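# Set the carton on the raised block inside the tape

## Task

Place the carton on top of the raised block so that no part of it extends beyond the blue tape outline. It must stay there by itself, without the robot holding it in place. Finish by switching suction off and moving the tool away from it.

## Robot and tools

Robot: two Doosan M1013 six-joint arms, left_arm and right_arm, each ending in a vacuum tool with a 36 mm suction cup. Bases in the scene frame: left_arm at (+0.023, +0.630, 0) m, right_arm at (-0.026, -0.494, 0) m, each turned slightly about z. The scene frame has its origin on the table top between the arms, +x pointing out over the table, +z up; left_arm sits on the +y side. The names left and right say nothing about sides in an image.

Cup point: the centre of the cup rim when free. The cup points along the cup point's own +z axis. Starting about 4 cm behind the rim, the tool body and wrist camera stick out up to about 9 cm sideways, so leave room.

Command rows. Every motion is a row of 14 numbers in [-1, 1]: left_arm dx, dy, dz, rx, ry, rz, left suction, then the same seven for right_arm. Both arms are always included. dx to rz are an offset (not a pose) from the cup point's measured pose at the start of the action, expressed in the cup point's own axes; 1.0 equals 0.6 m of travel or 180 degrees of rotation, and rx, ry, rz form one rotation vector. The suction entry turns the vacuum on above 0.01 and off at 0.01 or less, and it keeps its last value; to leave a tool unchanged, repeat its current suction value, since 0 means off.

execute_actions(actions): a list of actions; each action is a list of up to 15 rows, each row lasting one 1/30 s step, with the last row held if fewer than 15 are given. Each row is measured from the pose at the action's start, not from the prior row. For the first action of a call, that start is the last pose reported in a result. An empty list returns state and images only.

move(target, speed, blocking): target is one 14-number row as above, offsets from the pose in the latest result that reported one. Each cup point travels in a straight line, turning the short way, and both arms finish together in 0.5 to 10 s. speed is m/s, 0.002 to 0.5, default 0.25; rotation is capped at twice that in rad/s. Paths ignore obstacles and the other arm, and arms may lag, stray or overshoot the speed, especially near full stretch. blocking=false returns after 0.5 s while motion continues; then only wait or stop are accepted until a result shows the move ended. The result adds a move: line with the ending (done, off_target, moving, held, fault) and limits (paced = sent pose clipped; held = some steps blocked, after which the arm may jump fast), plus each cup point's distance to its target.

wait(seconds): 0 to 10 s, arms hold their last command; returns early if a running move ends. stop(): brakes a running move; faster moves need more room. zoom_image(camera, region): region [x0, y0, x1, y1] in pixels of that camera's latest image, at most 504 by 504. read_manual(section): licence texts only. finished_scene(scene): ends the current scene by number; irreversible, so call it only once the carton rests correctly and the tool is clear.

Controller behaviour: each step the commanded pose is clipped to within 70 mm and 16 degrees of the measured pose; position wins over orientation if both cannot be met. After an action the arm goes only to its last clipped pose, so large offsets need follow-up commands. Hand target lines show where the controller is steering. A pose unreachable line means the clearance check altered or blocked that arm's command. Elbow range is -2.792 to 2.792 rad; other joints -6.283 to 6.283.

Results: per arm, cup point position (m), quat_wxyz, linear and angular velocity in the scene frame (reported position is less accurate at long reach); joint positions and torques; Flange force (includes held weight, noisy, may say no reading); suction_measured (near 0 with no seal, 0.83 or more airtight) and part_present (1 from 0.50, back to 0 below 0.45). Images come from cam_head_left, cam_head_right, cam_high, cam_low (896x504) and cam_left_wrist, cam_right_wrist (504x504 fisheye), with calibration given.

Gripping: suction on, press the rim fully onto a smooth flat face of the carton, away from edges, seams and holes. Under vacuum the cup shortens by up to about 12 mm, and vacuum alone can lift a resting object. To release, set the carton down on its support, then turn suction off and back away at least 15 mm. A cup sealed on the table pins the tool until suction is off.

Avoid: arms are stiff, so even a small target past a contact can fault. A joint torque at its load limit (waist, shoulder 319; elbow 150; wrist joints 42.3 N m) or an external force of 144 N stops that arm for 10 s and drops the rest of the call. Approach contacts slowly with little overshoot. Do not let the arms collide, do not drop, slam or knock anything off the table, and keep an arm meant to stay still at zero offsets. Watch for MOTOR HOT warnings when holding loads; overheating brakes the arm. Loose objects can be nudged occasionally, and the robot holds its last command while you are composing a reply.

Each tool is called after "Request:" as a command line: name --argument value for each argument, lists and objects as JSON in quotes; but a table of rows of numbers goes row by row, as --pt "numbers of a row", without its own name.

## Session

Request:
execute_actions --actions '[]'

Scene clock: 0.00 s.
left_arm: end_effector_position=(+0.6630, +0.5226, +0.3617) suction_measured=0.00 part_present=0 end_effector_quat_wxyz=(-0.001, -0.179, +0.984, -0.001) end_effector_velocity=(-0.000, -0.000, -0.001) end_effector_angular_velocity=(-0.001, +0.001, +0.001) | right_arm: end_effector_position=(+0.6148, -0.5981, +0.3630) suction_measured=0.00 part_present=0 end_effector_quat_wxyz=(+0.000, +0.335, +0.942, -0.000) end_effector_velocity=(+0.000, -0.001, +0.000) end_effector_angular_velocity=(-0.000, -0.001, +0.000)
Joint positions: left_arm=[-0.055  0.166  1.621 -0.001  1.354 -0.578] | right_arm=[-0.054  0.166  1.62  -0.     1.355  0.47 ]
Joint velocities: left_arm=[-0.     0.     0.001 -0.001  0.    -0.001] | right_arm=[-0.001  0.    -0.001 -0.     0.    -0.001]
Joint torques (N m, as the joint torque sensors report them, + toward a larger angle): no reading
Flange force (N, the push that the arm receives, along the end effector's own x y z axes): no reading
Hand target (left_arm): +0.663, +0.523, +0.362; -0.001, -0.179, +0.984, -0.001
Hand target (right_arm): +0.615, -0.598, +0.363; +0.000, +0.335, +0.942, -0.000
camera_calibration (this result's frames):
cam_left_wrist: T_world_to_cam=[[0.318715, -0.946718, 0.0463148, 0.269339], [-0.831309, -0.25572, 0.49349, 0.519822], [-0.455352, -0.195784, -0.868518, 0.800565], [0, 0, 0, 1]] pos_world=[0.71083, 0.544655, 0.426304]
cam_right_wrist: T_world_to_cam=[[-0.637644, -0.769483, 0.0361382, -0.0750489], [-0.677594, 0.582578, 0.448854, 0.618401], [-0.366439, 0.261722, -0.892874, 0.792394], [0, 0, 0, 1]] pos_world=[0.661534, -0.625403, 0.432648]

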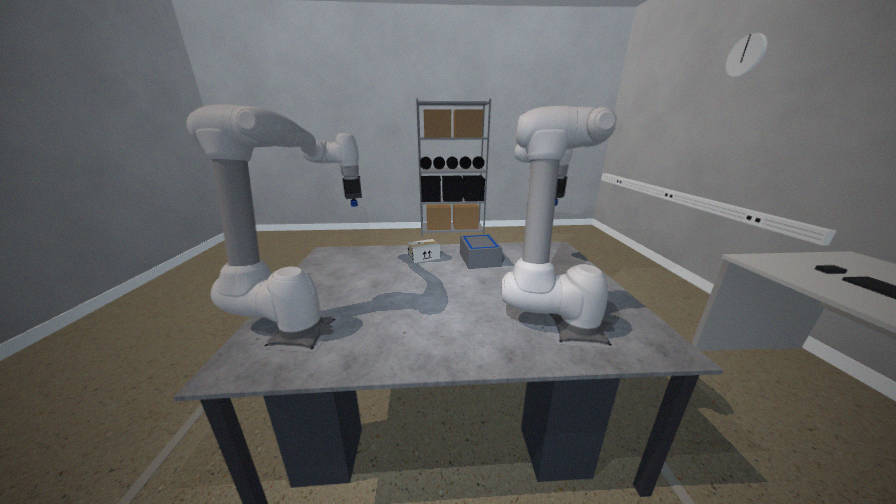

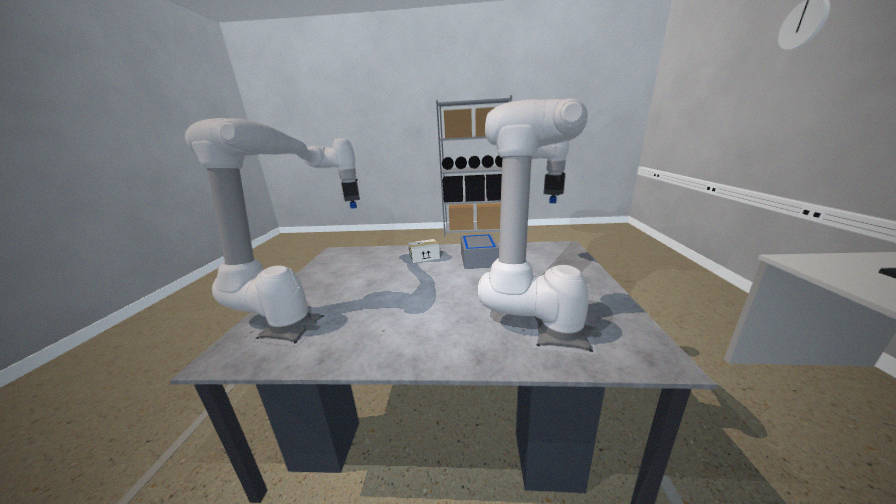

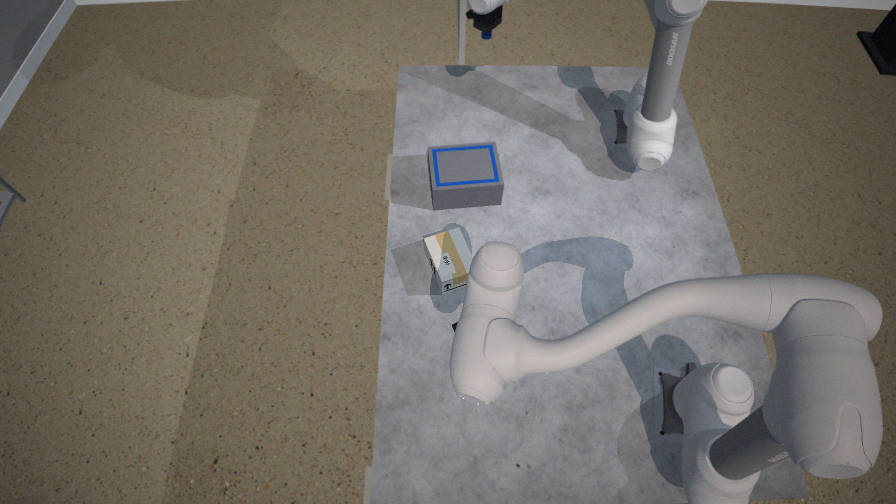

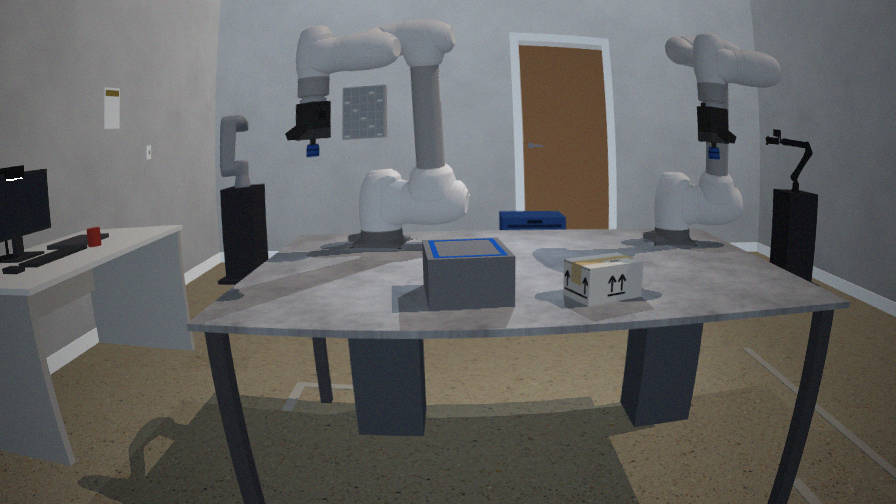

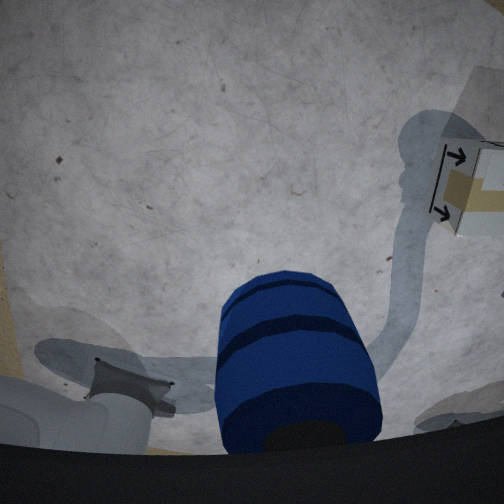

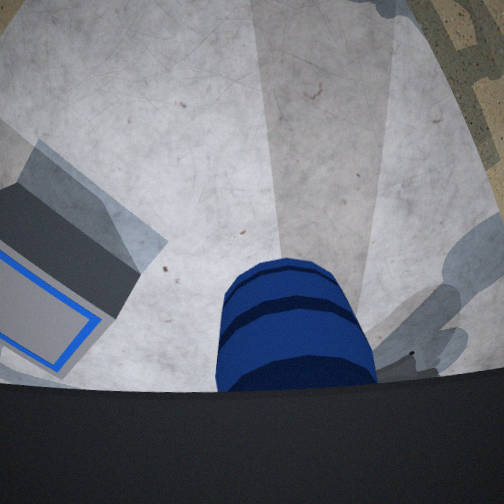

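Request:
zoom_image --camera "cam_high" --region '[380, 130, 560, 310]'

Region (380, 130, 560, 310) of cam_high's 896x504 image, scaled by 2.800, with more detail than that image has.

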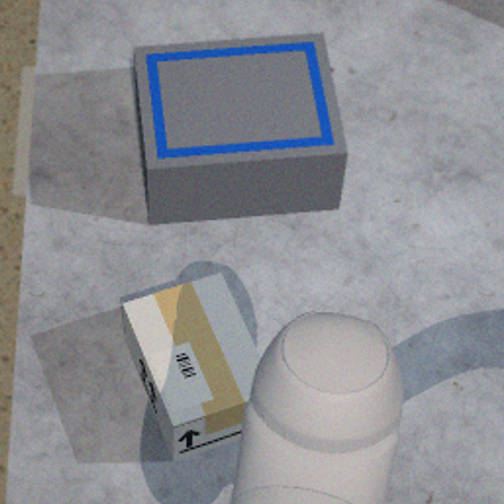

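Request:
move --target '[0.104,-0.636,0.36,0,0,0,0,0,0,0,0,0,0,0]' --speed 0.35

Scene clock: 3.80 s.
left_arm: end_effector_position=(+0.7380, +0.1436, +0.1459) suction_measured=0.00 part_present=0 end_effector_quat_wxyz=(-0.001, -0.179, +0.984, -0.000) end_effector_velocity=(+0.000, -0.001, -0.000) end_effector_angular_velocity=(+0.000, +0.000, +0.000) | right_arm: end_effector_position=(+0.6148, -0.5981, +0.3630) suction_measured=0.00 part_present=0 end_effector_quat_wxyz=(+0.000, +0.335, +0.942, -0.000) end_effector_velocity=(-0.001, -0.001, -0.000) end_effector_angular_velocity=(+0.000, +0.001, -0.002)
Joint positions: left_arm=[-0.472  0.612  1.387 -0.001  1.143 -0.996] | right_arm=[-0.054  0.166  1.62  -0.     1.355  0.47 ]
Joint velocities: left_arm=[-0.001  0.002 -0.002 -0.     0.001 -0.001] | right_arm=[-0.002 -0.001  0.001  0.     0.     0.   ]
Joint torques (N m, as the joint torque sensors report them, + toward a larger angle): left_arm=[ -3.37 -90.53 -35.06   4.1   -0.03  -0.21] | right_arm=[  0.84 -60.9  -39.19   4.04   0.17   0.16]
Flange force (N, the push that the arm receives, along the end effector's own x y z axes): left_arm=[-1.6 4.9 -4.9] | right_arm=[-7.6 2.1 1.7]
Hand target (left_arm): +0.738, +0.144, +0.146; -0.001, -0.179, +0.984, -0.000
Hand target (right_arm): +0.615, -0.598, +0.363; +0.000, +0.335, +0.942, -0.000
Off the commanded pose (left_arm): 0.001 m, 0 deg.
Off the commanded pose (right_arm): 0.000 m, 0 deg.
move: done
camera_calibration (this result's frames):
cam_left_wrist: T_world_to_cam=[[0.319043, -0.946633, 0.0458057, -0.103542], [-0.831078, -0.256212, 0.493623, 0.59163], [-0.455544, -0.195555, -0.868469, 0.573274], [0, 0, 0, 1]] pos_world=[0.785877, 0.165674, 0.210571]

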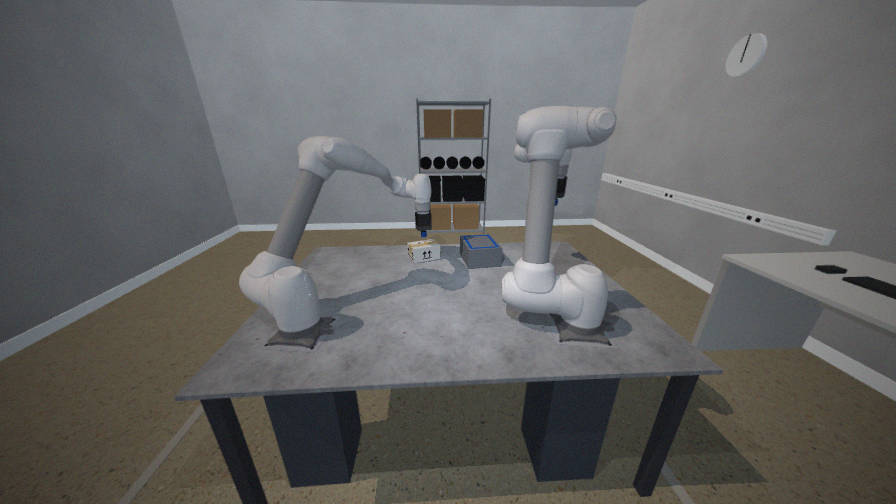

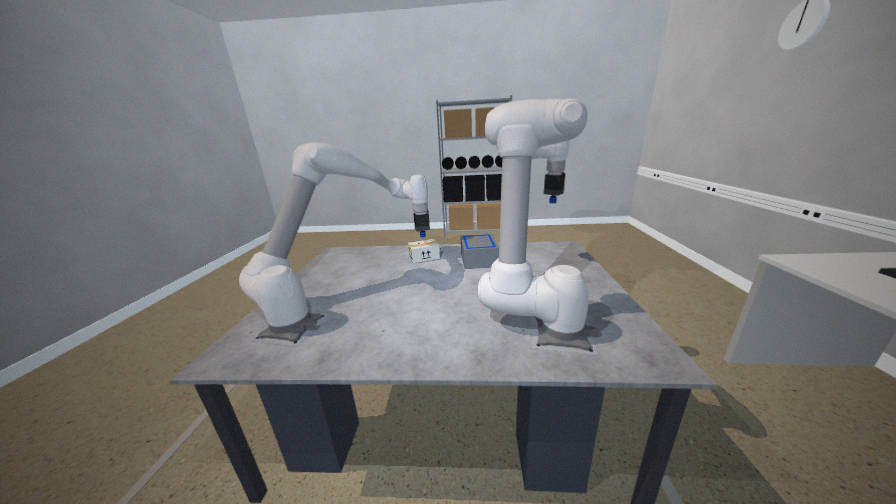

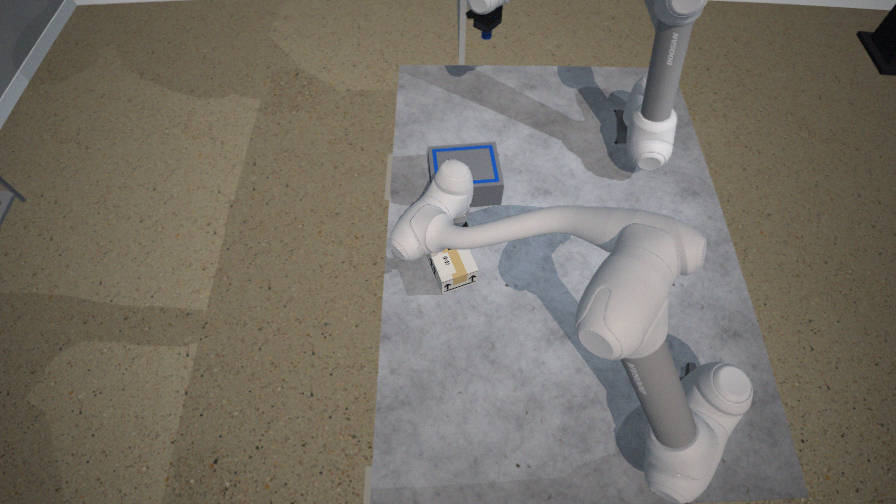

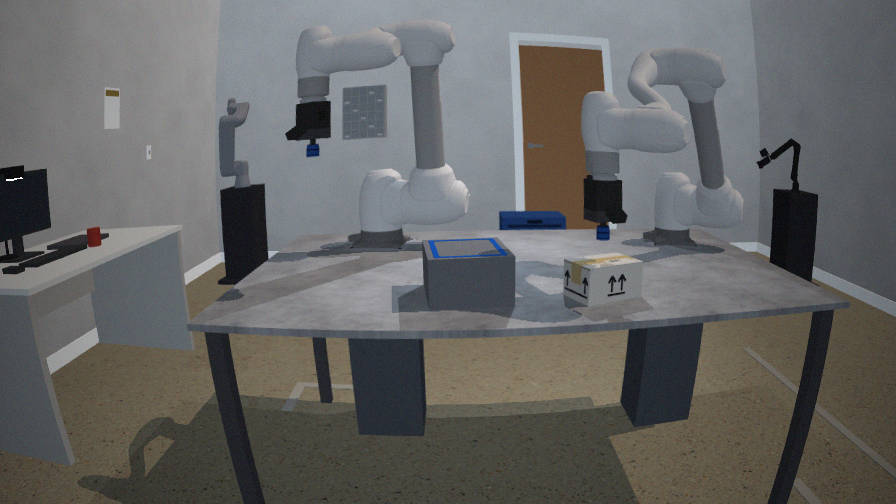

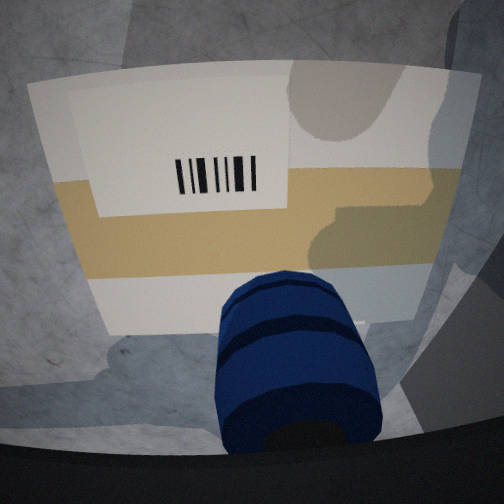

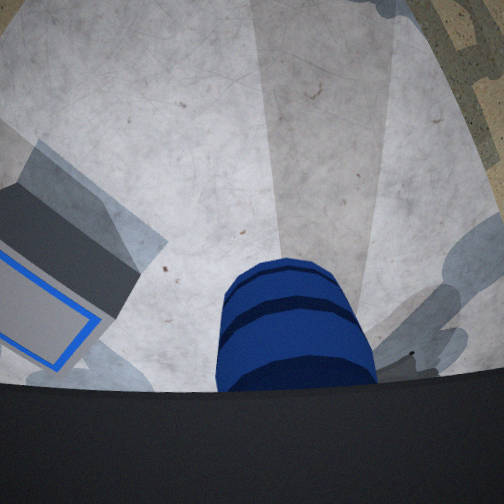

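Well centred; gap ≈ 50 mm.

Request:
move --target '[-0.005,0.006,0.09,0,0,0,1,0,0,0,0,0,0,0]' --speed 0.04

Scene clock: 6.17 s.
left_arm: end_effector_position=(+0.7396, +0.1480, +0.0920) suction_measured=0.89 part_present=1 end_effector_quat_wxyz=(-0.001, -0.179, +0.984, -0.000) end_effector_velocity=(+0.002, +0.000, +0.000) end_effector_angular_velocity=(-0.001, -0.003, +0.002) | right_arm: end_effector_position=(+0.6148, -0.5981, +0.3630) suction_measured=0.00 part_present=0 end_effector_quat_wxyz=(+0.000, +0.335, +0.942, -0.000) end_effector_velocity=(+0.001, -0.000, +0.001) end_effector_angular_velocity=(-0.000, -0.002, -0.001)
Joint positions: left_arm=[-0.467  0.65   1.429 -0.001  1.063 -0.991] | right_arm=[-0.054  0.166  1.62  -0.     1.355  0.47 ]
Joint velocities: left_arm=[ 0.001  0.    -0.001  0.001 -0.003 -0.001] | right_arm=[-0.    -0.    -0.001  0.    -0.001  0.   ]
Joint torques (N m, as the joint torque sensors report them, + toward a larger angle): left_arm=[ -3.25 -99.   -37.5    4.32   0.33  -0.08] | right_arm=[  1.53 -60.36 -39.23   4.12   0.23   0.14]
Flange force (N, the push that the arm receives, along the end effector's own x y z axes): left_arm=[-1.9 4.4 3.3] | right_arm=[-7.1 1.0 1.4]
Hand target (left_arm): +0.740, +0.148, +0.092; -0.001, -0.179, +0.984, -0.000
Hand target (right_arm): +0.615, -0.598, +0.363; +0.000, +0.335, +0.942, -0.000
Off the commanded pose (left_arm): 0.000 m, 0 deg.
Off the commanded pose (right_arm): 0.000 m, 0 deg.
move: done
camera_calibration (this result's frames):
cam_left_wrist: T_world_to_cam=[[0.319127, -0.946606, 0.0457702, -0.0974429], [-0.831077, -0.256314, 0.493573, 0.620722], [-0.455487, -0.195551, -0.868499, 0.527951], [0, 0, 0, 1]] pos_world=[0.78744, 0.170101, 0.156613]
cam_right_wrist: T_world_to_cam=[[-0.637644, -0.769483, 0.0361385, -0.0750491], [-0.677594, 0.582578, 0.448854, 0.618401], [-0.366439, 0.261722, -0.892874, 0.792394], [0, 0, 0, 1]] pos_world=[0.661534, -0.625403, 0.432648]

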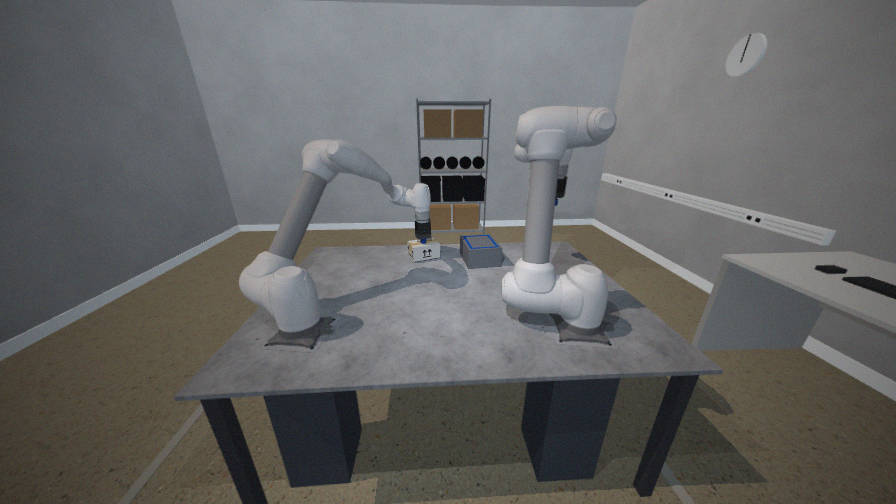

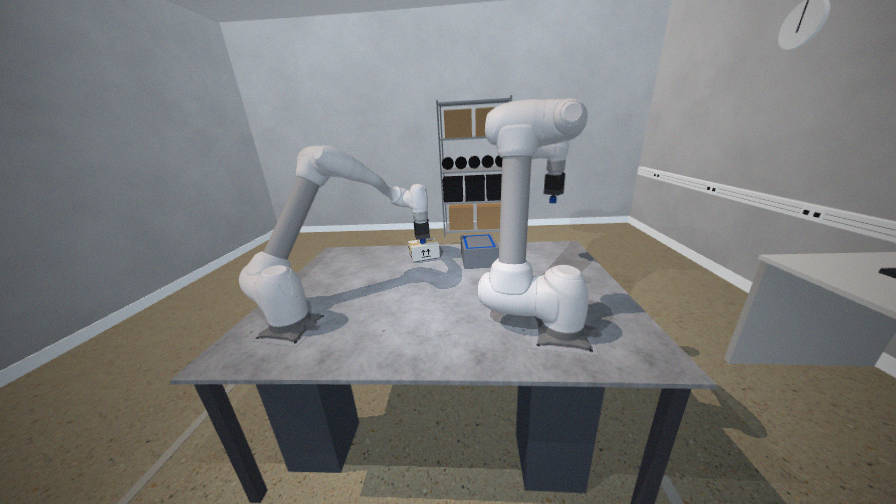

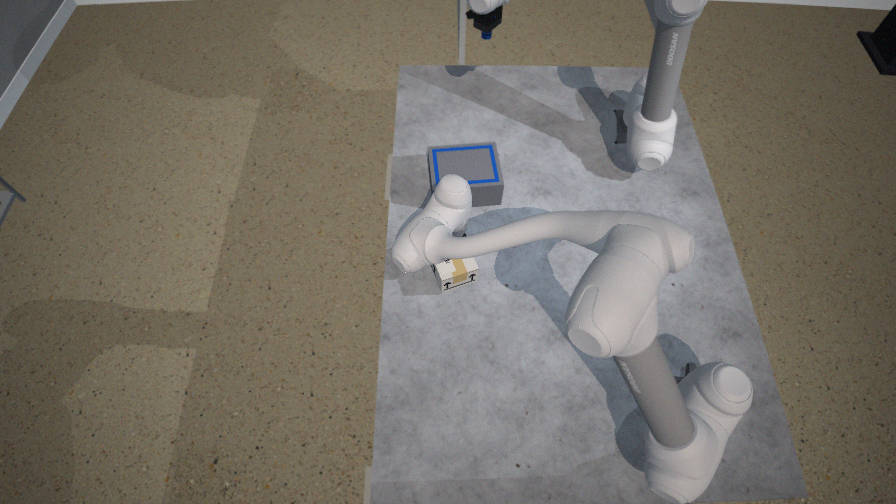

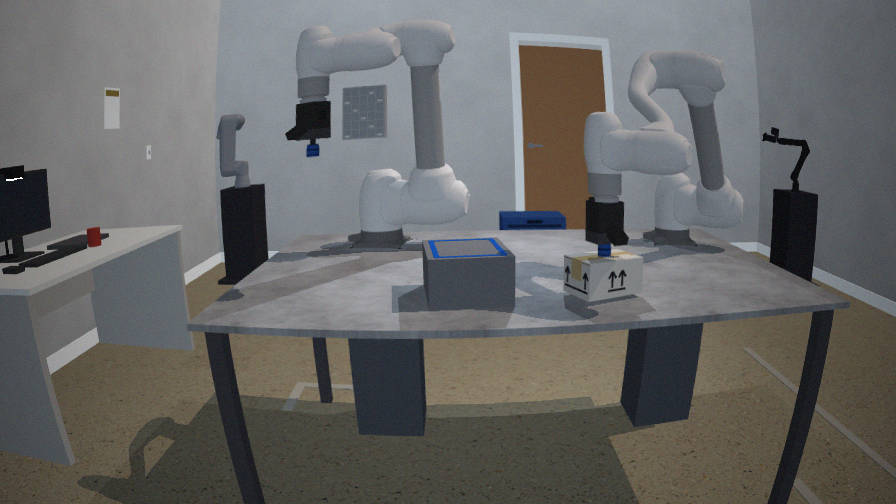

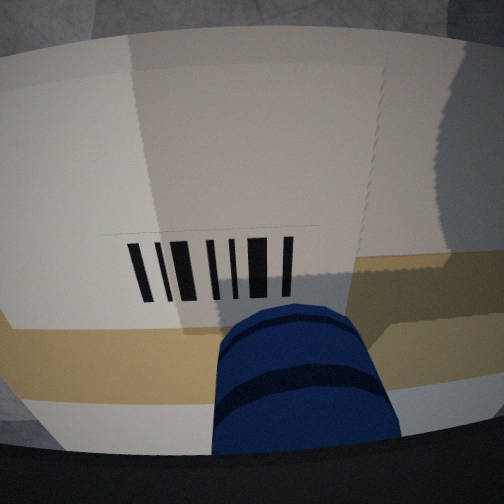

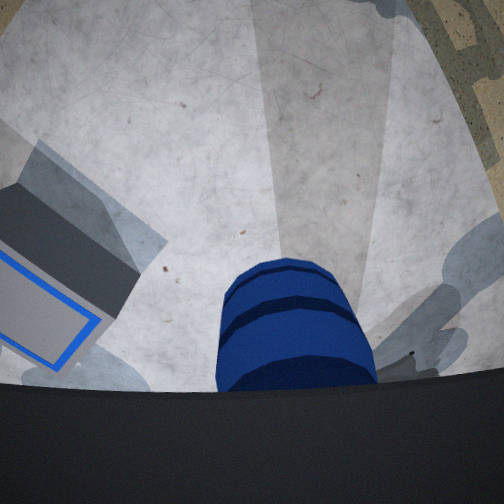

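Request:
move --target '[0,0,-0.23,0,0,0,1,0,0,0,0,0,0,0]' --speed 0.2

Request:
move --target '[0.27,-0.521,0,0,0,-0.432,1,0,0,0,0,0,0,0]' --speed 0.3

Request:
zoom_image --camera "cam_low" --region '[390, 160, 550, 310]'

Request:
zoom_image --camera "cam_high" --region '[400, 95, 530, 215]'

Request:
zoom_image --camera "cam_head_left" --region '[440, 195, 520, 275]'

Scene clock: 8.67 s.
left_arm: end_effector_position=(+0.7396, +0.1481, +0.2298) suction_measured=1.00 part_present=1 end_effector_quat_wxyz=(-0.001, -0.179, +0.984, -0.000) end_effector_velocity=(+0.000, +0.001, +0.001) end_effector_angular_velocity=(-0.000, +0.001, +0.002) | right_arm: end_effector_position=(+0.6148, -0.5981, +0.3630) suction_measured=0.00 part_present=0 end_effector_quat_wxyz=(+0.000, +0.335, +0.942, -0.000) end_effector_velocity=(-0.001, +0.002, -0.000) end_effector_angular_velocity=(+0.000, +0.001, +0.002)
Joint positions: left_arm=[-0.467  0.561  1.311 -0.001  1.27  -0.991] | right_arm=[-0.054  0.166  1.62  -0.     1.355  0.47 ]
Joint velocities: left_arm=[ 0.001 -0.001 -0.001 -0.001  0.001 -0.   ] | right_arm=[ 0.002 -0.001  0.002  0.    -0.    -0.   ]
Joint torques (N m, as the joint torque sensors report them, + toward a larger angle): left_arm=[ -2.47 -93.32 -41.42   4.61   0.3   -0.45] | right_arm=[  2.26 -59.92 -39.48   3.98   0.12   0.12]
Flange force (N, the push that the arm receives, along the end effector's own x y z axes): left_arm=[1.0 7.8 3.8] | right_arm=[-6.2 -0.5 1.6]
Hand target (left_arm): +0.740, +0.148, +0.230; -0.001, -0.179, +0.984, -0.000
Hand target (right_arm): +0.615, -0.598, +0.363; +0.000, +0.335, +0.942, -0.000
Off the commanded pose (left_arm): 0.000 m, 0 deg.
Off the commanded pose (right_arm): 0.000 m, 0 deg.
move: done
camera_calibration (this result's frames):
cam_left_wrist: T_world_to_cam=[[0.318872, -0.946692, 0.0457614, -0.103526], [-0.831107, -0.256078, 0.493644, 0.552631], [-0.455611, -0.195442, -0.868459, 0.647737], [0, 0, 0, 1]] pos_world=[0.787423, 0.170104, 0.294468]
cam_right_wrist: T_world_to_cam=[[-0.637644, -0.769483, 0.0361383, -0.075049], [-0.677594, 0.582578, 0.448854, 0.618401], [-0.366439, 0.261722, -0.892874, 0.792394], [0, 0, 0, 1]] pos_world=[0.661534, -0.625403, 0.432648]

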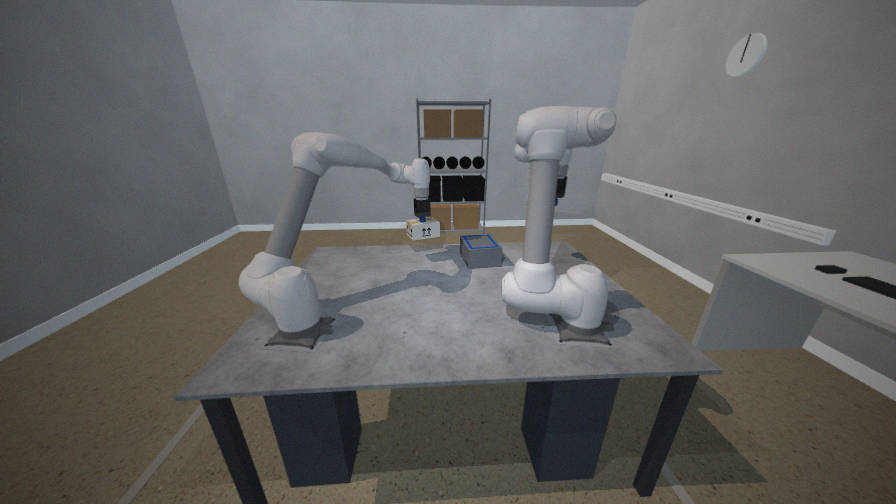

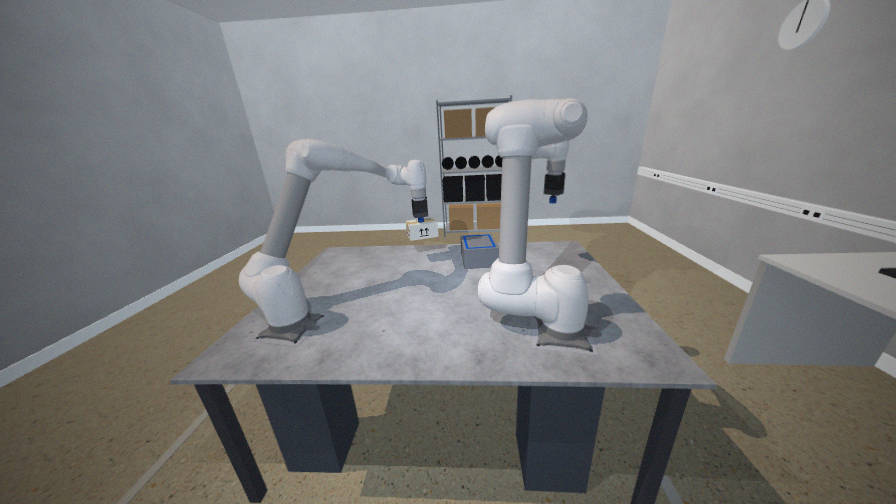

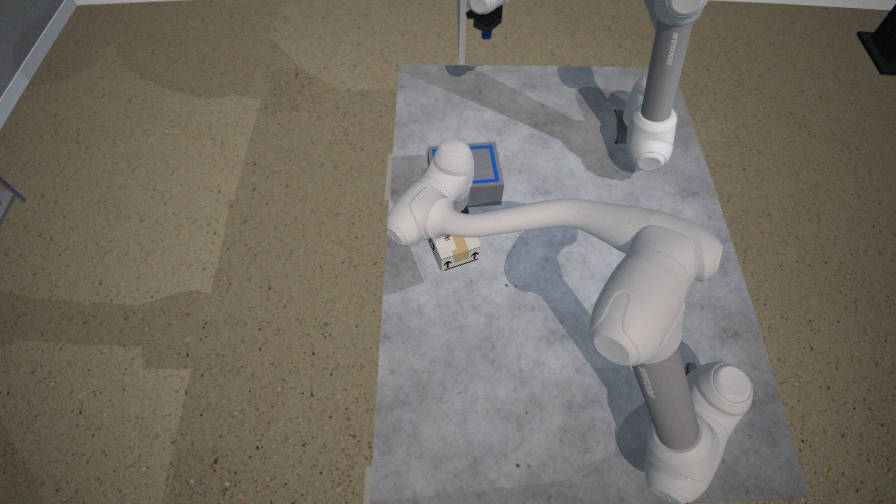

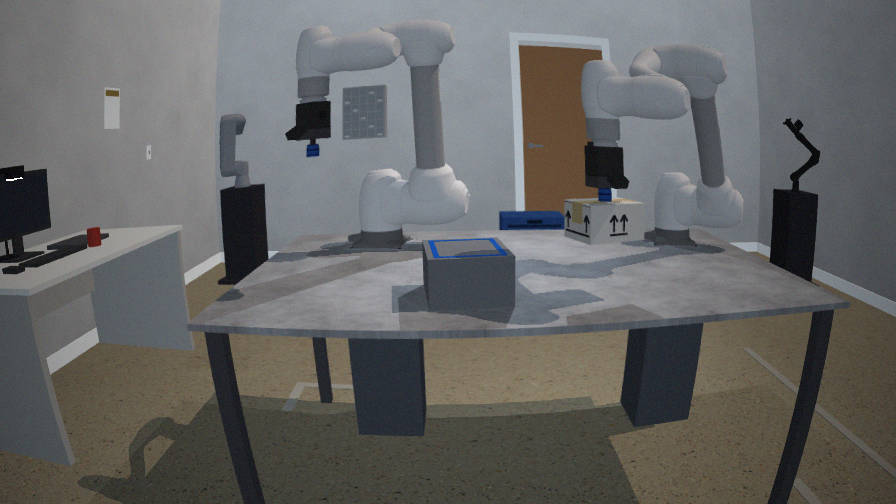

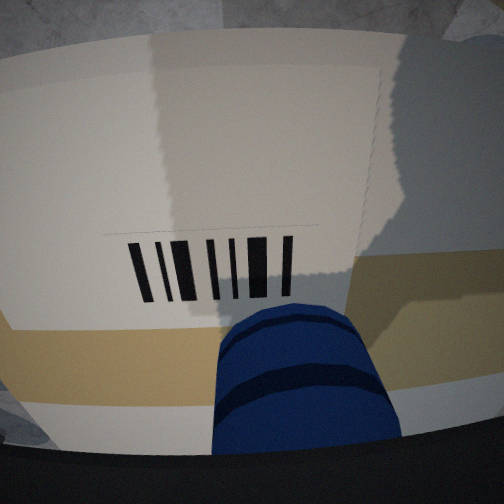

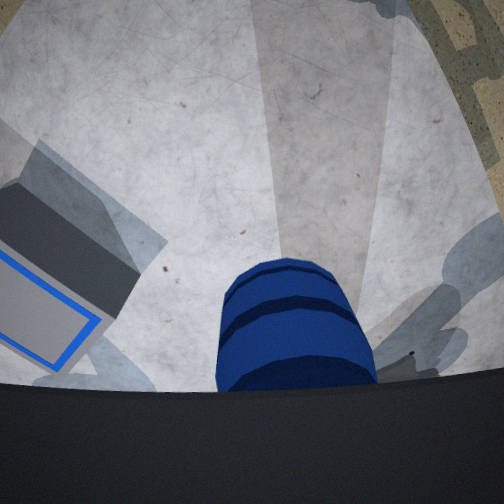

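Scene clock: 11.40 s.
left_arm: end_effector_position=(+0.6973, -0.2013, +0.2300) suction_measured=1.00 part_present=1 end_effector_quat_wxyz=(+0.001, +0.757, -0.654, -0.000) end_effector_velocity=(+0.001, -0.001, +0.000) end_effector_angular_velocity=(+0.001, +0.002, +0.002) | right_arm: end_effector_position=(+0.6148, -0.5981, +0.3630) suction_measured=0.00 part_present=0 end_effector_quat_wxyz=(+0.000, +0.335, +0.942, -0.000) end_effector_velocity=(+0.000, +0.000, +0.000) end_effector_angular_velocity=(-0.000, -0.001, -0.000)
Joint positions: left_arm=[-0.757  0.97   0.584 -0.001  1.588 -2.637] | right_arm=[-0.054  0.166  1.62  -0.     1.355  0.47 ]
Joint velocities: left_arm=[ 0.     0.005 -0.009 -0.001  0.007 -0.002] | right_arm=[ 0.     0.    -0.001 -0.     0.     0.001]
Joint torques (N m, as the joint torque sensors report them, + toward a larger angle): left_arm=[  -4.72 -122.09  -40.94    4.86    0.38   -0.39] | right_arm=[  1.42 -60.58 -39.56   4.09   0.19  -0.01]
Flange force (N, the push that the arm receives, along the end effector's own x y z axes): left_arm=no reading | right_arm=[-7.0 1.4 2.2]
Hand target (left_arm): +0.697, -0.201, +0.230; +0.001, +0.757, -0.654, -0.000
Hand target (right_arm): +0.615, -0.598, +0.363; +0.000, +0.335, +0.942, -0.000
Off the commanded pose (left_arm): 0.001 m, 0 deg.
Off the commanded pose (right_arm): 0.000 m, 0 deg.
move: done
camera_calibration (this result's frames):
cam_left_wrist: T_world_to_cam=[[0.992916, 0.110326, 0.0441103, -0.677623], [0.0744229, -0.866877, 0.492935, -0.326283], [0.0926219, -0.486161, -0.868947, 0.11963], [0, 0, 0, 1]] pos_world=[0.686025, -0.149929, 0.294679]
cam_right_wrist: T_world_to_cam=[[-0.637644, -0.769483, 0.0361384, -0.0750489], [-0.677594, 0.582578, 0.448854, 0.618401], [-0.366439, 0.261722, -0.892874, 0.792394], [0, 0, 0, 1]] pos_world=[0.661534, -0.625403, 0.432648]

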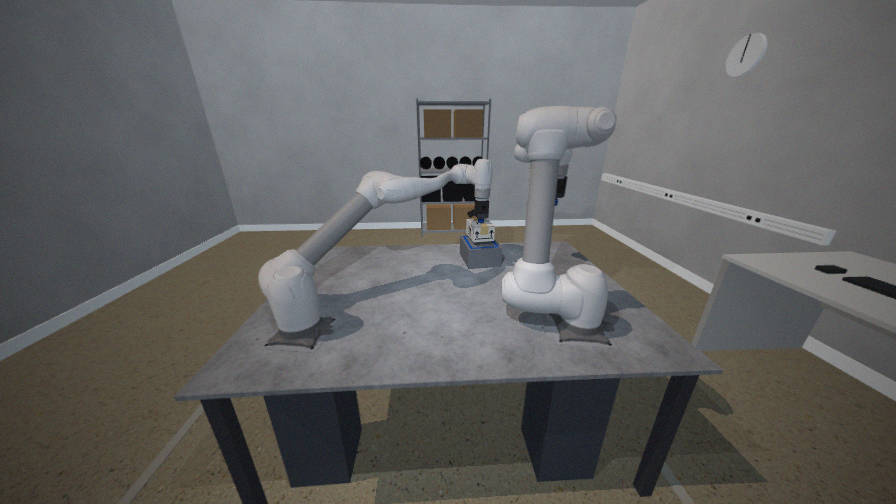

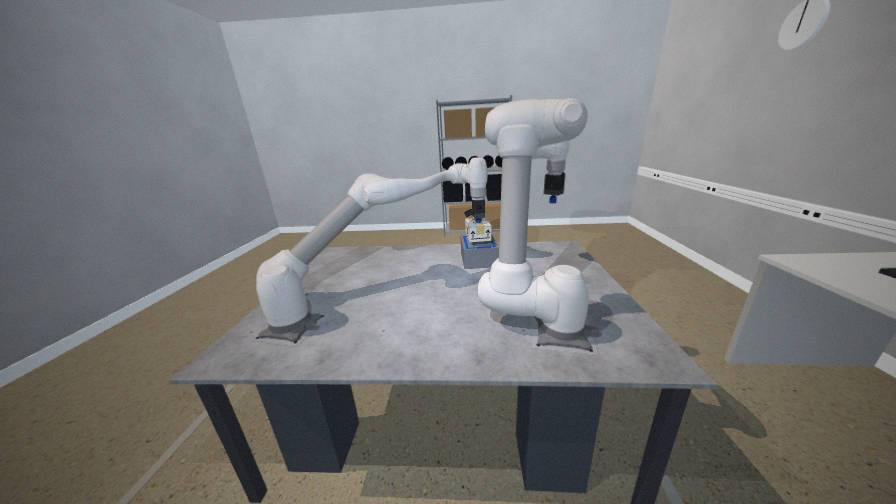

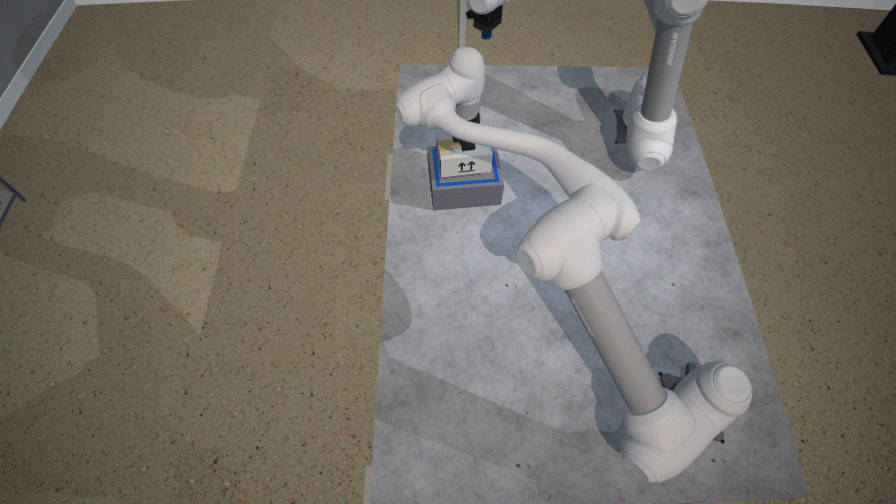

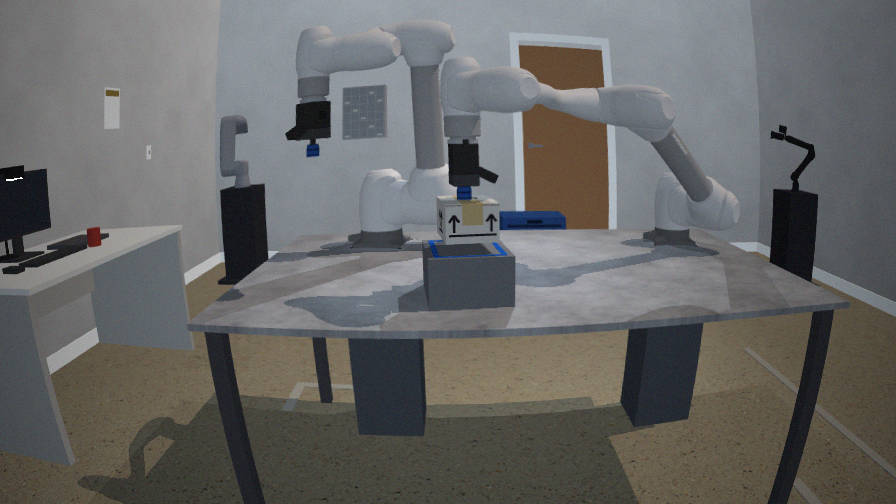

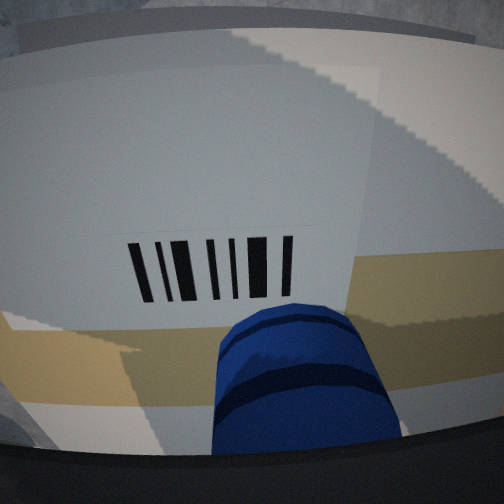

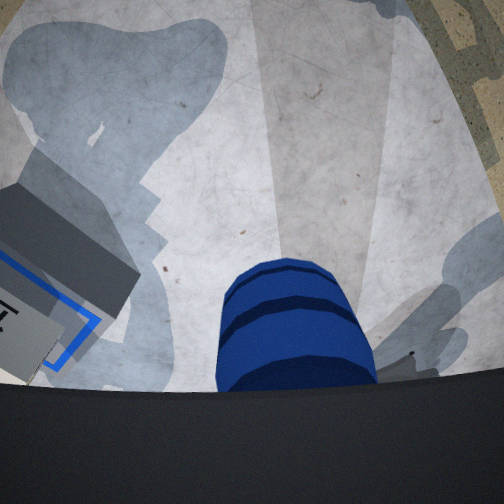

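Region (390, 160, 550, 310) of cam_low's 896x504 image, scaled by 3.150, with more detail than that image has; it fills the top 472 rows of this view, and the rest is white.

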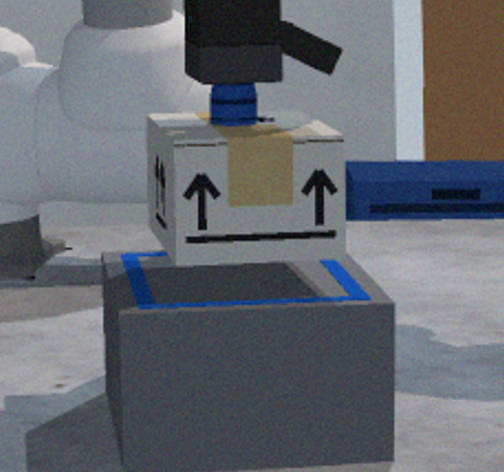

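Region (400, 95, 530, 215) of cam_high's 896x504 image, scaled by 3.877, with more detail than that image has; it fills the top 465 rows of this view, and the rest is white.

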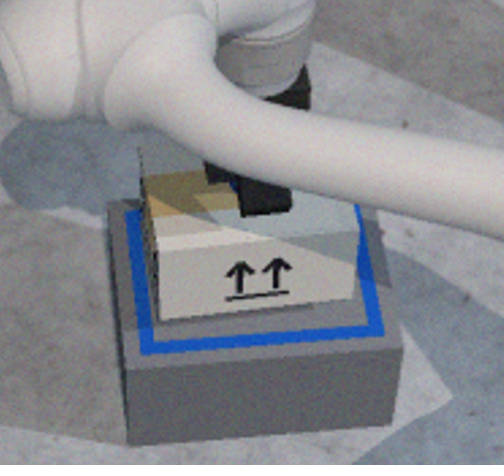

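Region (440, 195, 520, 275) of cam_head_left's 896x504 image, scaled by 6.300, with more detail than that image has.

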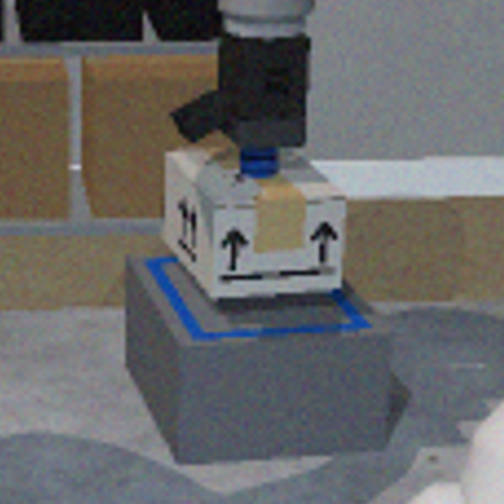

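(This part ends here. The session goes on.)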